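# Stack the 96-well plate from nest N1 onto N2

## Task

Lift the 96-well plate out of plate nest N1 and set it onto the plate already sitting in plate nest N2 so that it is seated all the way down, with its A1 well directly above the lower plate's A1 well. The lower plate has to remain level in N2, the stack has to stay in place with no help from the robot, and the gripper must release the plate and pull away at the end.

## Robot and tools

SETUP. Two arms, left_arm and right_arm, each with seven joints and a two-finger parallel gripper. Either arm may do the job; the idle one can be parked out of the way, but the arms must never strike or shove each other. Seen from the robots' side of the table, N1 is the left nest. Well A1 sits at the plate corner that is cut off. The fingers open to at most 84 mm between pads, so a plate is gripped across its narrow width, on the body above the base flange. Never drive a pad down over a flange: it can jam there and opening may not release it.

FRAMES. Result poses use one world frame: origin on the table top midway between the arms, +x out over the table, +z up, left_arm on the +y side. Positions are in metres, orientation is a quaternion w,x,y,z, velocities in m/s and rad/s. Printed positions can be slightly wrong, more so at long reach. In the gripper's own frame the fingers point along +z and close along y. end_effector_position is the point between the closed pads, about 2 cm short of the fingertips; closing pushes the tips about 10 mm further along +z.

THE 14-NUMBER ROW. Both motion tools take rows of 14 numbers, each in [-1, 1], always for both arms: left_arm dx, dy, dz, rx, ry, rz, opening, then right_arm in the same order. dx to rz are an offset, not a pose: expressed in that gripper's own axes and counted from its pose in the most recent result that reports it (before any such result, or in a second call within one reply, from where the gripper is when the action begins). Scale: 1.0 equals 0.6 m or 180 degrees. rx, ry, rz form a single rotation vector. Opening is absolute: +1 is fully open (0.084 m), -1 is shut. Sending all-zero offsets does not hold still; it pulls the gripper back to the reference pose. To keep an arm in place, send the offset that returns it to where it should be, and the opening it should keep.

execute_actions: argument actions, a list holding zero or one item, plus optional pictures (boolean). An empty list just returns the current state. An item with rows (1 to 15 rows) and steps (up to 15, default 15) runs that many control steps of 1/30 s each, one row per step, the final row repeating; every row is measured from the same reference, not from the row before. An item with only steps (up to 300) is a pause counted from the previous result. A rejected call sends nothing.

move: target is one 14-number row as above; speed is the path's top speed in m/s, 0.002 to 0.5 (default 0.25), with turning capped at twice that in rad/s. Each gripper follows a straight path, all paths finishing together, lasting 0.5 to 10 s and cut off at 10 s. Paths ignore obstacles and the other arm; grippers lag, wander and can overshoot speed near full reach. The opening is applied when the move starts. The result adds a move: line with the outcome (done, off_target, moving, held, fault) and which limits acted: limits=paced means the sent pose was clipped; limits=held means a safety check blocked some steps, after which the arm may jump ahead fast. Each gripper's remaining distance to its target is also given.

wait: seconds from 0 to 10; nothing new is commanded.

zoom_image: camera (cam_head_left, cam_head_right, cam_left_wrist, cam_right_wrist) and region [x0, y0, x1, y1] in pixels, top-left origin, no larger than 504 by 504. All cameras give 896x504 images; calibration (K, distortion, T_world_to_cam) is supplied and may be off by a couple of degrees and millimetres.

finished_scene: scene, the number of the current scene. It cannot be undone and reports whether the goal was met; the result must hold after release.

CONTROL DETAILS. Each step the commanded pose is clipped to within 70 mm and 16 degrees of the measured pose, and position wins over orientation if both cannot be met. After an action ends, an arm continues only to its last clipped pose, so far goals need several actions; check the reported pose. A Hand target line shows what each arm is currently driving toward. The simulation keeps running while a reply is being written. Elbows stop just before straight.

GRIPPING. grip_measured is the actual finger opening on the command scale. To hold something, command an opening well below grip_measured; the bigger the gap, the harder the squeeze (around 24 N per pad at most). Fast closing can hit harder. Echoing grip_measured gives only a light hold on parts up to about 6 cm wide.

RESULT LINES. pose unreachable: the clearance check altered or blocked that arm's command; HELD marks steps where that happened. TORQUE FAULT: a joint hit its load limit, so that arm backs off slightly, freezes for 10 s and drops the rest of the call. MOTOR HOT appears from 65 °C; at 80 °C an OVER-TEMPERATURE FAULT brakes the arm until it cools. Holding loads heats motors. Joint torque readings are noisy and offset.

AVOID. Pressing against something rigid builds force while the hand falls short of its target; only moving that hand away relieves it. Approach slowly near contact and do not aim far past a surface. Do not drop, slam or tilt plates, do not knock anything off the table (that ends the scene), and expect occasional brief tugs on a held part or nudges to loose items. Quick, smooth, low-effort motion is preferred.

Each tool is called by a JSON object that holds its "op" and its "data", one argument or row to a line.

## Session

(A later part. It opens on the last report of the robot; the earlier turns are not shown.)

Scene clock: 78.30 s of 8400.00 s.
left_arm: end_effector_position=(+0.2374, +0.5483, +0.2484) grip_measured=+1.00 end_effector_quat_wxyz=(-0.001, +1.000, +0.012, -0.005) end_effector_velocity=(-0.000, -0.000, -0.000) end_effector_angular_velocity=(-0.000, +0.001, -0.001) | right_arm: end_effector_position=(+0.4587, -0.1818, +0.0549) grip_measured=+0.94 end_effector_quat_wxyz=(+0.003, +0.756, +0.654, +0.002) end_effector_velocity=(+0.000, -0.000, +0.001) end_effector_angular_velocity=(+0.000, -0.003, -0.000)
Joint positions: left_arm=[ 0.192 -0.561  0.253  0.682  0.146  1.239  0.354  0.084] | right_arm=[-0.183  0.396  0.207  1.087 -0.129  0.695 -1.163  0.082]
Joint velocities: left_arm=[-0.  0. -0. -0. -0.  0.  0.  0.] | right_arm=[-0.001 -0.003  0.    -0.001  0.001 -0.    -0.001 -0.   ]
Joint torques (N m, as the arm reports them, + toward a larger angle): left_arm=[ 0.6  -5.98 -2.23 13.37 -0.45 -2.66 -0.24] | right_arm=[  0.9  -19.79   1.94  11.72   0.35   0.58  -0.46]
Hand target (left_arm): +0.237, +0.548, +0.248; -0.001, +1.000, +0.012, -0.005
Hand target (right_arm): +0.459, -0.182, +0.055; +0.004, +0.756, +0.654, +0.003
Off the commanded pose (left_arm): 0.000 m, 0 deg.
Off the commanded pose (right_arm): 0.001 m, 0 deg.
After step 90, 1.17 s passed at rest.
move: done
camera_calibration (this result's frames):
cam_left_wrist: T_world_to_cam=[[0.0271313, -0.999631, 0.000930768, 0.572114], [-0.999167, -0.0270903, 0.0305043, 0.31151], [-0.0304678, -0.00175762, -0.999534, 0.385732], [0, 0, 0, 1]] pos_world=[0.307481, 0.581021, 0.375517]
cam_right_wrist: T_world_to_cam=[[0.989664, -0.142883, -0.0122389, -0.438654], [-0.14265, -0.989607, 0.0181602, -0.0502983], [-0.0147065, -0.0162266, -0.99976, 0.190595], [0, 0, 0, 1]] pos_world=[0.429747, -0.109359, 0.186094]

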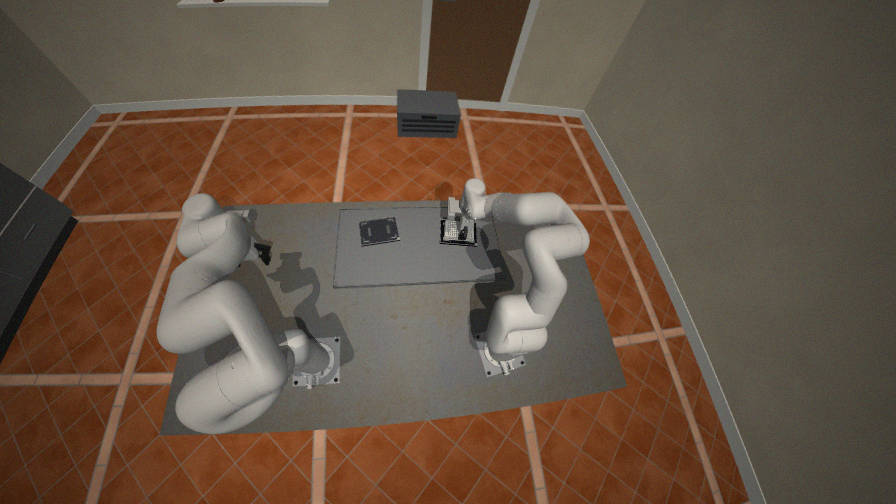

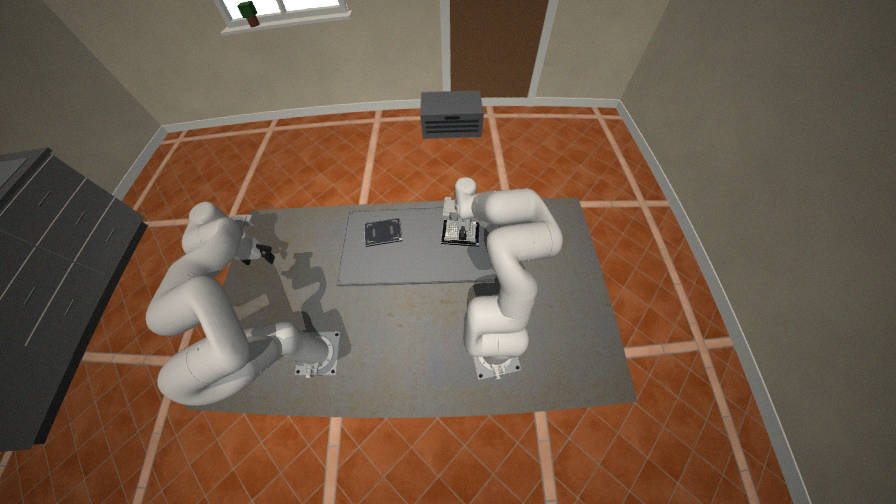

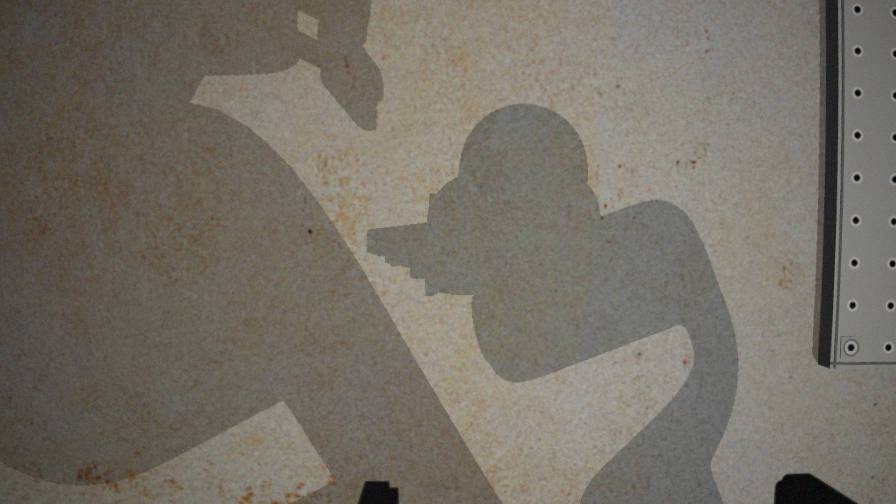

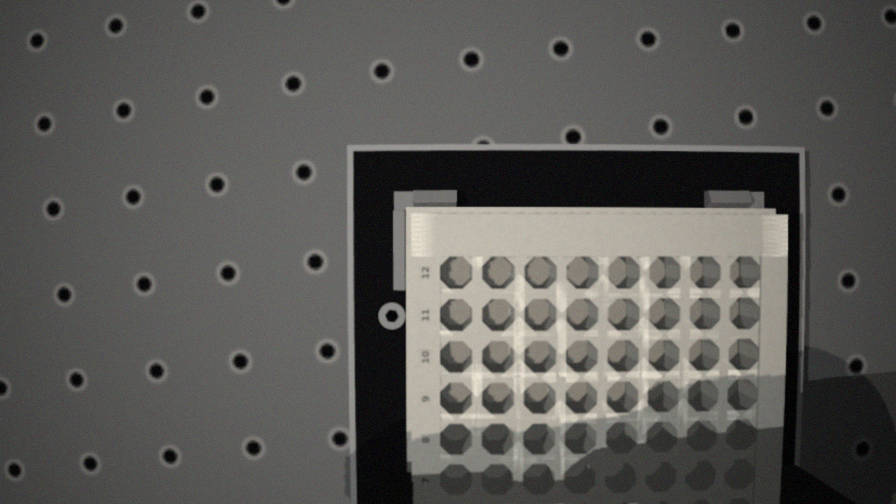

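{"op": "move", "data": {
  "target": [0,0,0,0,0,0,1,0,0.0022,-0.0006,0,0,0,0.3],
  "speed": 0.003
}}

{"op": "move", "data": {
  "target": [0,0,0,0,0,0,1,0,0,0,0,0,0,1]
}}

{"op": "move", "data": {
  "target": [0,0,0,0,0,0,1,0,0,-0.03,0,0,0,1],
  "speed": 0.02
}}

{"op": "move", "data": {
  "target": [0,0,0,0,0,0,1,-0.1,-0.15,-0.15,0,0,0,1]
}}

Scene clock: 82.87 s of 8400.00 s.
left_arm: end_effector_position=(+0.2374, +0.5483, +0.2484) grip_measured=+1.00 end_effector_quat_wxyz=(-0.001, +1.000, +0.012, -0.005) end_effector_velocity=(-0.000, -0.000, -0.000) end_effector_angular_velocity=(+0.001, +0.001, -0.002) | right_arm: end_effector_position=(+0.4597, -0.1816, +0.0553) grip_measured=+0.94 end_effector_quat_wxyz=(+0.003, +0.756, +0.654, +0.002) end_effector_velocity=(+0.002, -0.000, +0.000) end_effector_angular_velocity=(+0.000, -0.003, +0.001)
Joint positions: left_arm=[ 0.192 -0.561  0.253  0.682  0.146  1.239  0.354  0.084] | right_arm=[-0.183  0.398  0.207  1.091 -0.129  0.698 -1.163  0.082]
Joint velocities: left_arm=[ 0.     0.    -0.002 -0.     0.     0.001  0.     0.   ] | right_arm=[-0.001  0.003  0.     0.005 -0.002 -0.001 -0.001 -0.   ]
Joint torques (N m, as the arm reports them, + toward a larger angle): left_arm=[ 0.94 -6.15 -2.12 13.4  -0.39 -2.62 -0.02] | right_arm=[ -0.36 -22.08   1.64  16.56   0.27  -1.4   -0.58]
Hand target (left_arm): +0.237, +0.548, +0.248; -0.001, +1.000, +0.012, -0.005
Hand target (right_arm): +0.460, -0.182, +0.055; +0.003, +0.756, +0.654, +0.002
Off the commanded pose (left_arm): 0.000 m, 0 deg.
Off the commanded pose (right_arm): 0.000 m, 0 deg.
After step 90, 0.87 s passed at rest.
move: done
camera_calibration (this result's frames):
cam_left_wrist: T_world_to_cam=[[0.0271312, -0.999631, 0.000930432, 0.572115], [-0.999167, -0.0270902, 0.0305043, 0.31151], [-0.0304679, -0.00175728, -0.999534, 0.385732], [0, 0, 0, 1]] pos_world=[0.307481, 0.581021, 0.375518]
cam_right_wrist: T_world_to_cam=[[0.989732, -0.142383, -0.0125653, -0.439559], [-0.142146, -0.98968, 0.0180901, -0.0502311], [-0.0150113, -0.0161182, -0.999757, 0.191185], [0, 0, 0, 1]] pos_world=[0.430775, -0.109217, 0.186524]

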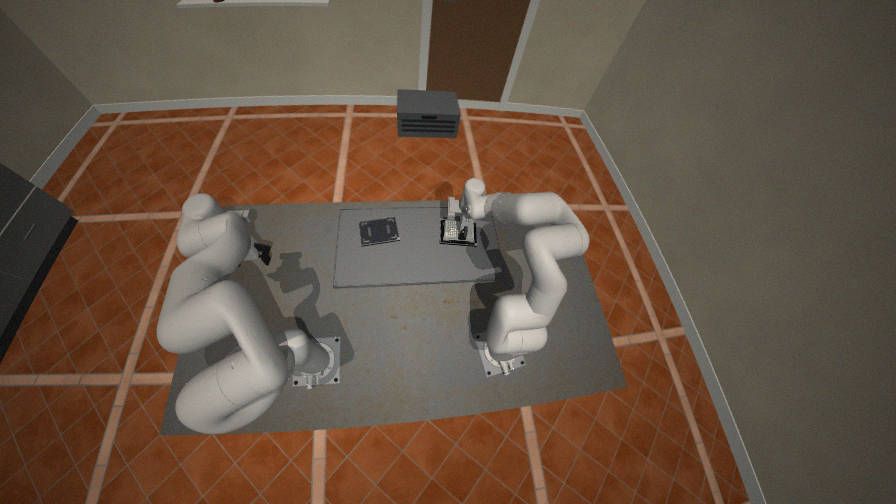

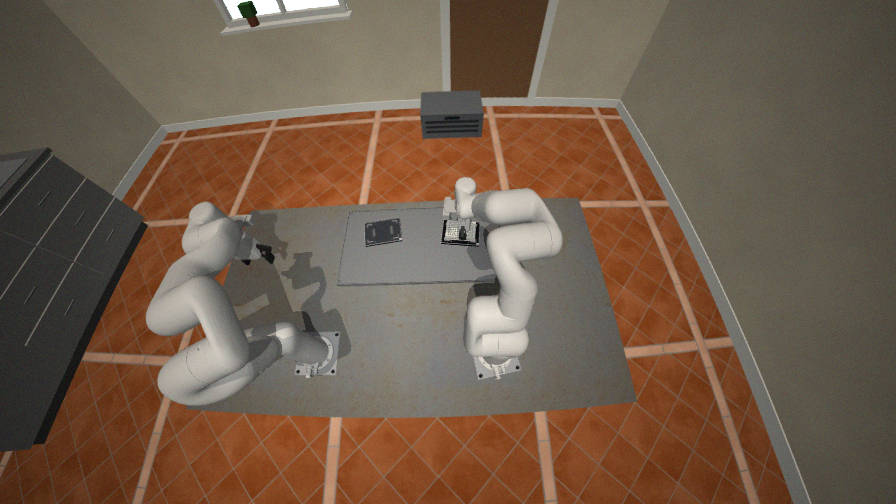

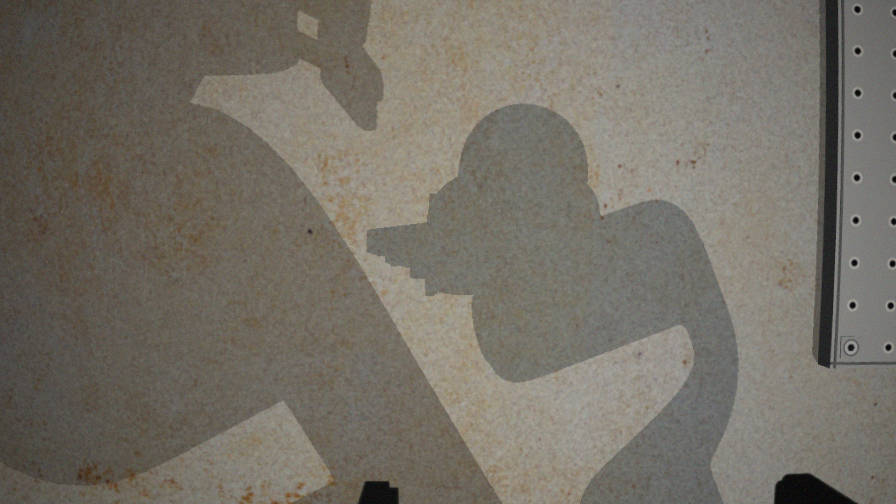

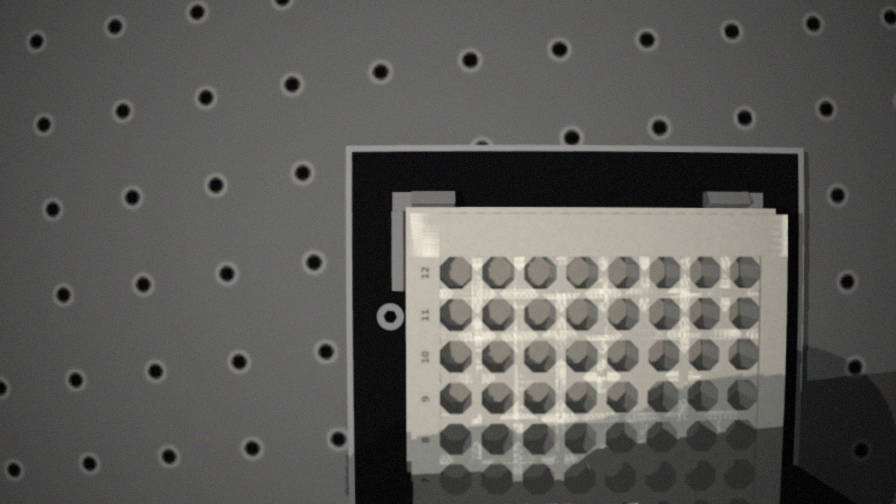

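Scene clock: 83.43 s of 8400.00 s.
left_arm: end_effector_position=(+0.2374, +0.5483, +0.2484) grip_measured=+1.00 end_effector_quat_wxyz=(-0.001, +1.000, +0.012, -0.005) end_effector_velocity=(-0.000, +0.000, +0.000) end_effector_angular_velocity=(-0.000, -0.001, +0.000) | right_arm: end_effector_position=(+0.4593, -0.1817, +0.0548) grip_measured=+1.00 end_effector_quat_wxyz=(+0.003, +0.756, +0.654, +0.002) end_effector_velocity=(+0.003, +0.001, +0.003) end_effector_angular_velocity=(+0.001, -0.010, +0.002)
Joint positions: left_arm=[ 0.192 -0.561  0.253  0.682  0.146  1.239  0.354  0.084] | right_arm=[-0.183  0.398  0.207  1.091 -0.129  0.698 -1.163  0.084]
Joint velocities: left_arm=[ 0.    -0.     0.001  0.    -0.    -0.     0.001  0.   ] | right_arm=[ 0.001 -0.002  0.     0.004 -0.002 -0.004  0.     0.   ]
Joint torques (N m, as the arm reports them, + toward a larger angle): left_arm=[ 0.61 -6.01 -2.08 13.38 -0.24 -2.55 -0.09] | right_arm=[ -0.15 -24.79   1.91  18.16   0.04  -1.5   -0.45]
Hand target (left_arm): +0.237, +0.548, +0.248; -0.001, +1.000, +0.012, -0.005
Hand target (right_arm): +0.460, -0.182, +0.055; +0.003, +0.756, +0.654, +0.002
Off the commanded pose (left_arm): 0.000 m, 0 deg.
Off the commanded pose (right_arm): 0.001 m, 0 deg.
move: done
camera_calibration (this result's frames):
cam_left_wrist: T_world_to_cam=[[0.0271312, -0.999631, 0.000930485, 0.572115], [-0.999167, -0.0270902, 0.0305043, 0.31151], [-0.0304678, -0.00175733, -0.999534, 0.385732], [0, 0, 0, 1]] pos_world=[0.307481, 0.58102, 0.375518]
cam_right_wrist: T_world_to_cam=[[0.989708, -0.142436, -0.0137772, -0.439104], [-0.142174, -0.98967, 0.0184358, -0.0503785], [-0.0162608, -0.0162873, -0.999735, 0.191247], [0, 0, 0, 1]] pos_world=[0.430532, -0.109287, 0.186075]

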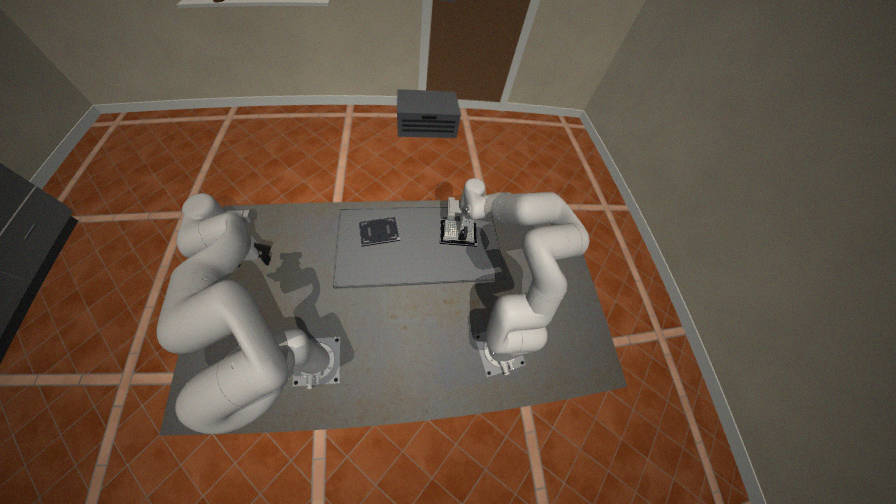

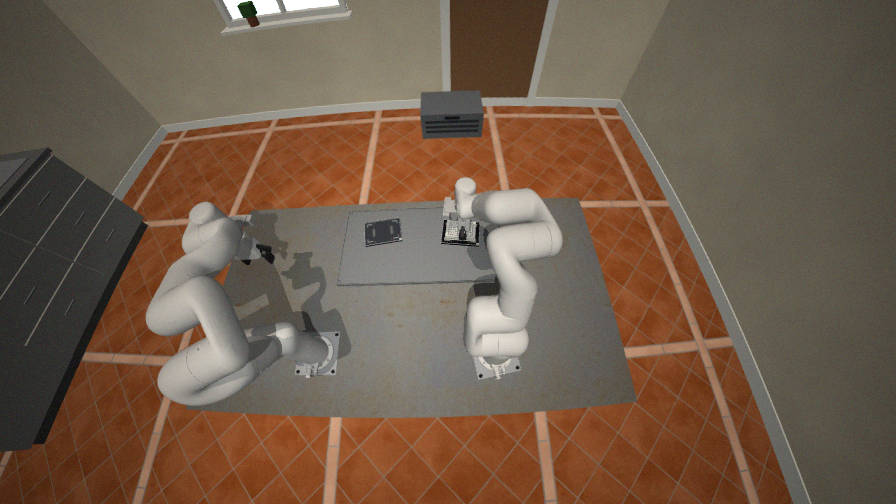

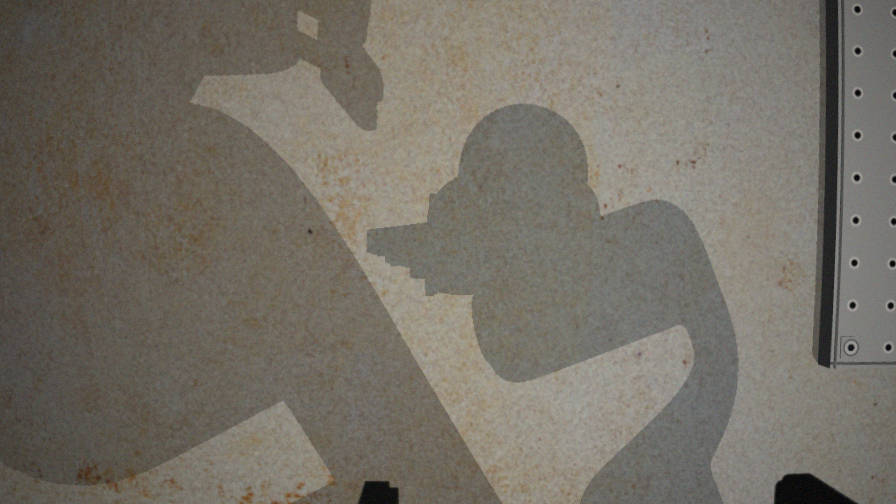

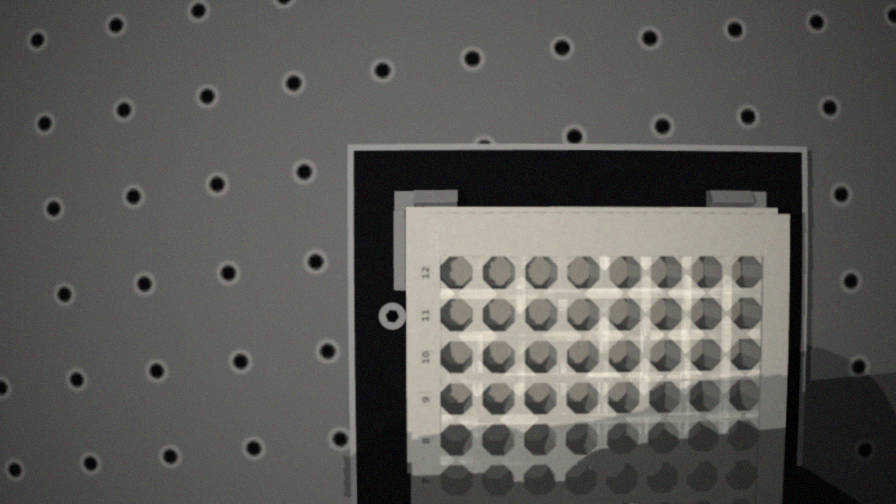

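Scene clock: 84.67 s of 8400.00 s.
left_arm: end_effector_position=(+0.2374, +0.5483, +0.2484) grip_measured=+1.00 end_effector_quat_wxyz=(-0.001, +1.000, +0.012, -0.005) end_effector_velocity=(+0.000, -0.000, +0.000) end_effector_angular_velocity=(+0.000, -0.001, -0.000) | right_arm: end_effector_position=(+0.4592, -0.1817, +0.0726) grip_measured=+1.00 end_effector_quat_wxyz=(+0.003, +0.756, +0.654, +0.002) end_effector_velocity=(+0.000, +0.001, +0.002) end_effector_angular_velocity=(+0.001, -0.001, +0.001)
Joint positions: left_arm=[ 0.192 -0.561  0.253  0.682  0.146  1.239  0.354  0.084] | right_arm=[-0.188  0.363  0.214  1.098 -0.116  0.741 -1.172  0.084]
Joint velocities: left_arm=[-0.001 -0.     0.     0.    -0.    -0.    -0.    -0.   ] | right_arm=[-0.    -0.004  0.001  0.002  0.002  0.004 -0.001 -0.   ]
Joint torques (N m, as the arm reports them, + toward a larger angle): left_arm=[ 0.91 -6.19 -1.96 13.2  -0.34 -2.61 -0.22] | right_arm=[ -0.34 -24.68   1.81  18.73  -0.03  -1.53  -0.31]
Hand target (left_arm): +0.237, +0.548, +0.248; -0.001, +1.000, +0.012, -0.005
Hand target (right_arm): +0.459, -0.182, +0.073; +0.003, +0.756, +0.654, +0.002
Off the commanded pose (left_arm): 0.000 m, 0 deg.
Off the commanded pose (right_arm): 0.000 m, 0 deg.
move: done
camera_calibration (this result's frames):
cam_left_wrist: T_world_to_cam=[[0.0271311, -0.999631, 0.000930484, 0.572115], [-0.999167, -0.0270901, 0.0305043, 0.31151], [-0.0304678, -0.00175732, -0.999534, 0.385732], [0, 0, 0, 1]] pos_world=[0.307481, 0.58102, 0.375517]
cam_right_wrist: T_world_to_cam=[[0.989715, -0.142387, -0.0138305, -0.438729], [-0.142124, -0.989678, 0.018378, -0.0506652], [-0.0163045, -0.0162233, -0.999735, 0.209013], [0, 0, 0, 1]] pos_world=[0.430424, -0.109221, 0.203821]

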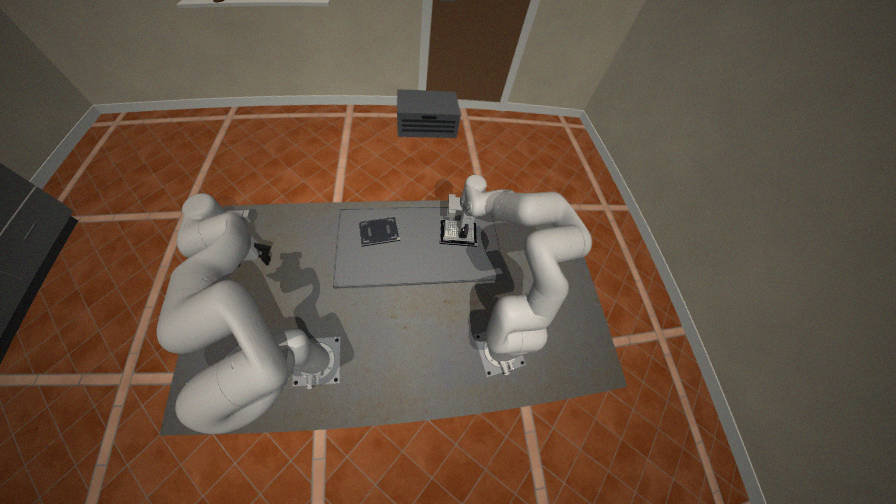

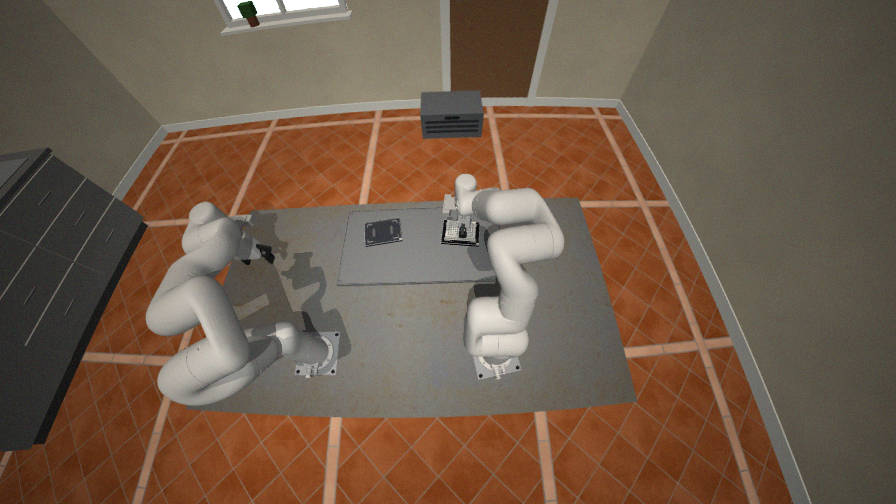

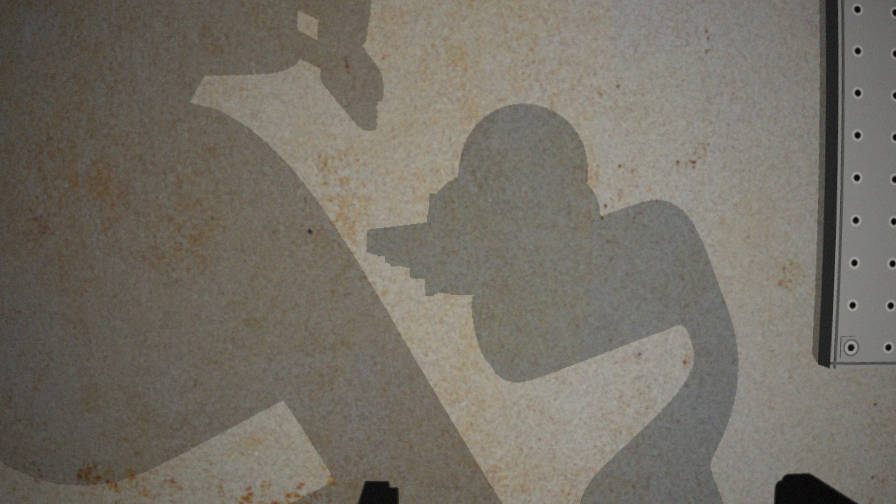

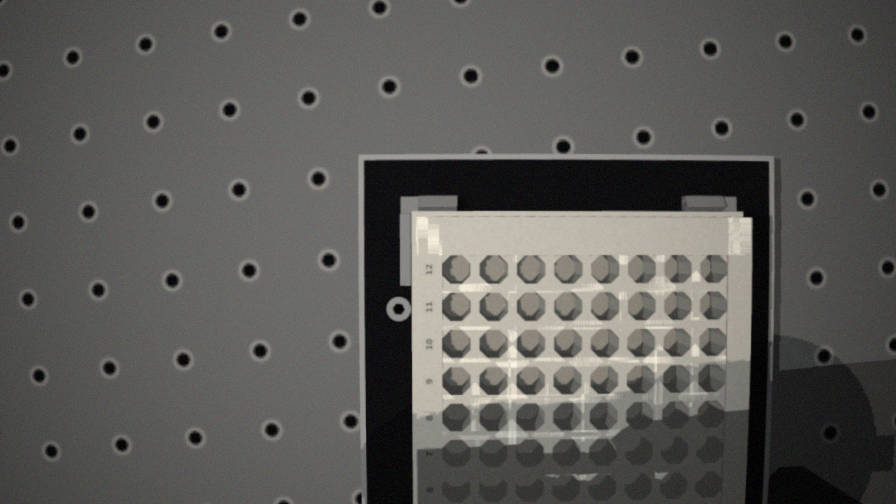

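Scene clock: 86.00 s of 8400.00 s.
left_arm: end_effector_position=(+0.2374, +0.5483, +0.2484) grip_measured=+1.00 end_effector_quat_wxyz=(-0.001, +1.000, +0.012, -0.005) end_effector_velocity=(+0.000, -0.000, +0.000) end_effector_angular_velocity=(+0.000, -0.000, -0.001) | right_arm: end_effector_position=(+0.3613, -0.2278, +0.1622) grip_measured=+1.00 end_effector_quat_wxyz=(+0.003, +0.756, +0.655, +0.002) end_effector_velocity=(-0.001, +0.000, +0.003) end_effector_angular_velocity=(+0.001, -0.002, +0.001)
Joint positions: left_arm=[ 0.192 -0.561  0.253  0.682  0.146  1.239  0.354  0.084] | right_arm=[-0.256 -0.115  0.2    0.791  0.026  0.899 -1.345  0.084]
Joint velocities: left_arm=[-0. -0. -0.  0. -0.  0.  0.  0.] | right_arm=[ 0.002 -0.009 -0.002 -0.001  0.003  0.005 -0.002  0.   ]
Joint torques (N m, as the arm reports them, + toward a larger angle): left_arm=[ 0.88 -6.23 -2.21 13.51 -0.44 -2.7  -0.18] | right_arm=[ -0.62 -15.64   0.29  20.21  -0.05  -1.5   -0.45]
Hand target (left_arm): +0.237, +0.548, +0.248; -0.001, +1.000, +0.012, -0.005
Hand target (right_arm): +0.361, -0.228, +0.162; +0.003, +0.756, +0.655, +0.002
Off the commanded pose (left_arm): 0.000 m, 0 deg.
Off the commanded pose (right_arm): 0.000 m, 0 deg.
move: done
camera_calibration (this result's frames):
cam_left_wrist: T_world_to_cam=[[0.0271312, -0.999631, 0.000930375, 0.572115], [-0.999167, -0.0270902, 0.0305044, 0.31151], [-0.0304679, -0.00175722, -0.999534, 0.385732], [0, 0, 0, 1]] pos_world=[0.307481, 0.58102, 0.375517]
cam_right_wrist: T_world_to_cam=[[0.989785, -0.141874, -0.0140634, -0.347043], [-0.141611, -0.989755, 0.0182145, -0.11209], [-0.0165034, -0.0160369, -0.999735, 0.296358], [0, 0, 0, 1]] pos_world=[0.332515, -0.155425, 0.29344]

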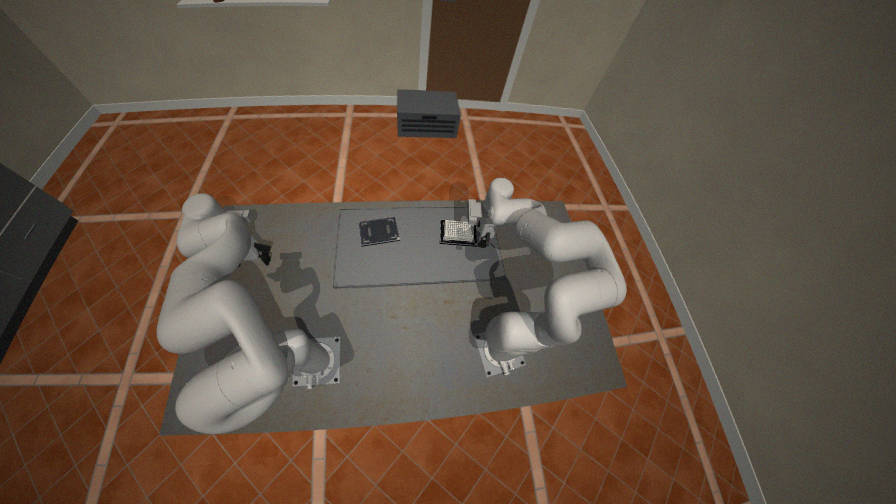

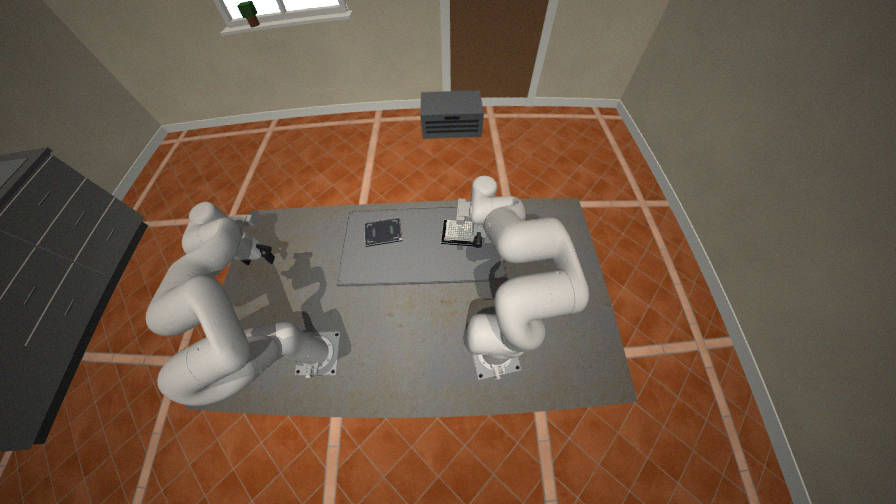

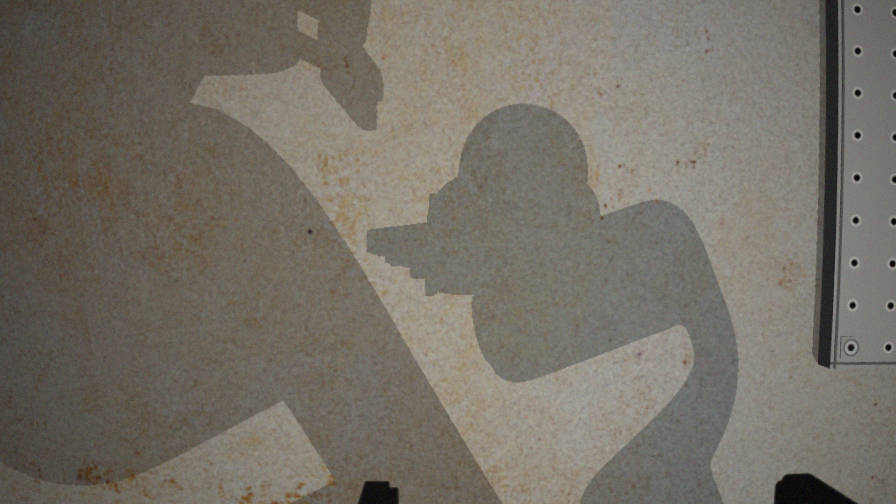

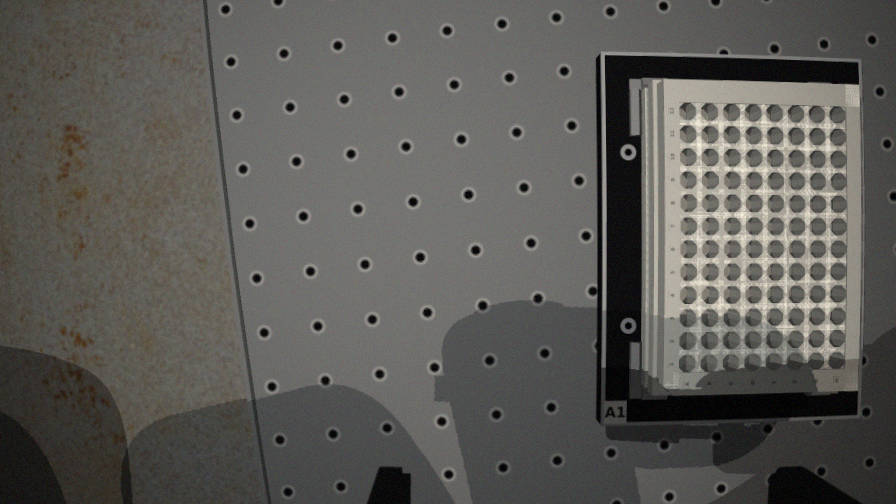

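{"op": "finished_scene", "data": {
  "scene": 1
}}

The scene is finished: the task was done.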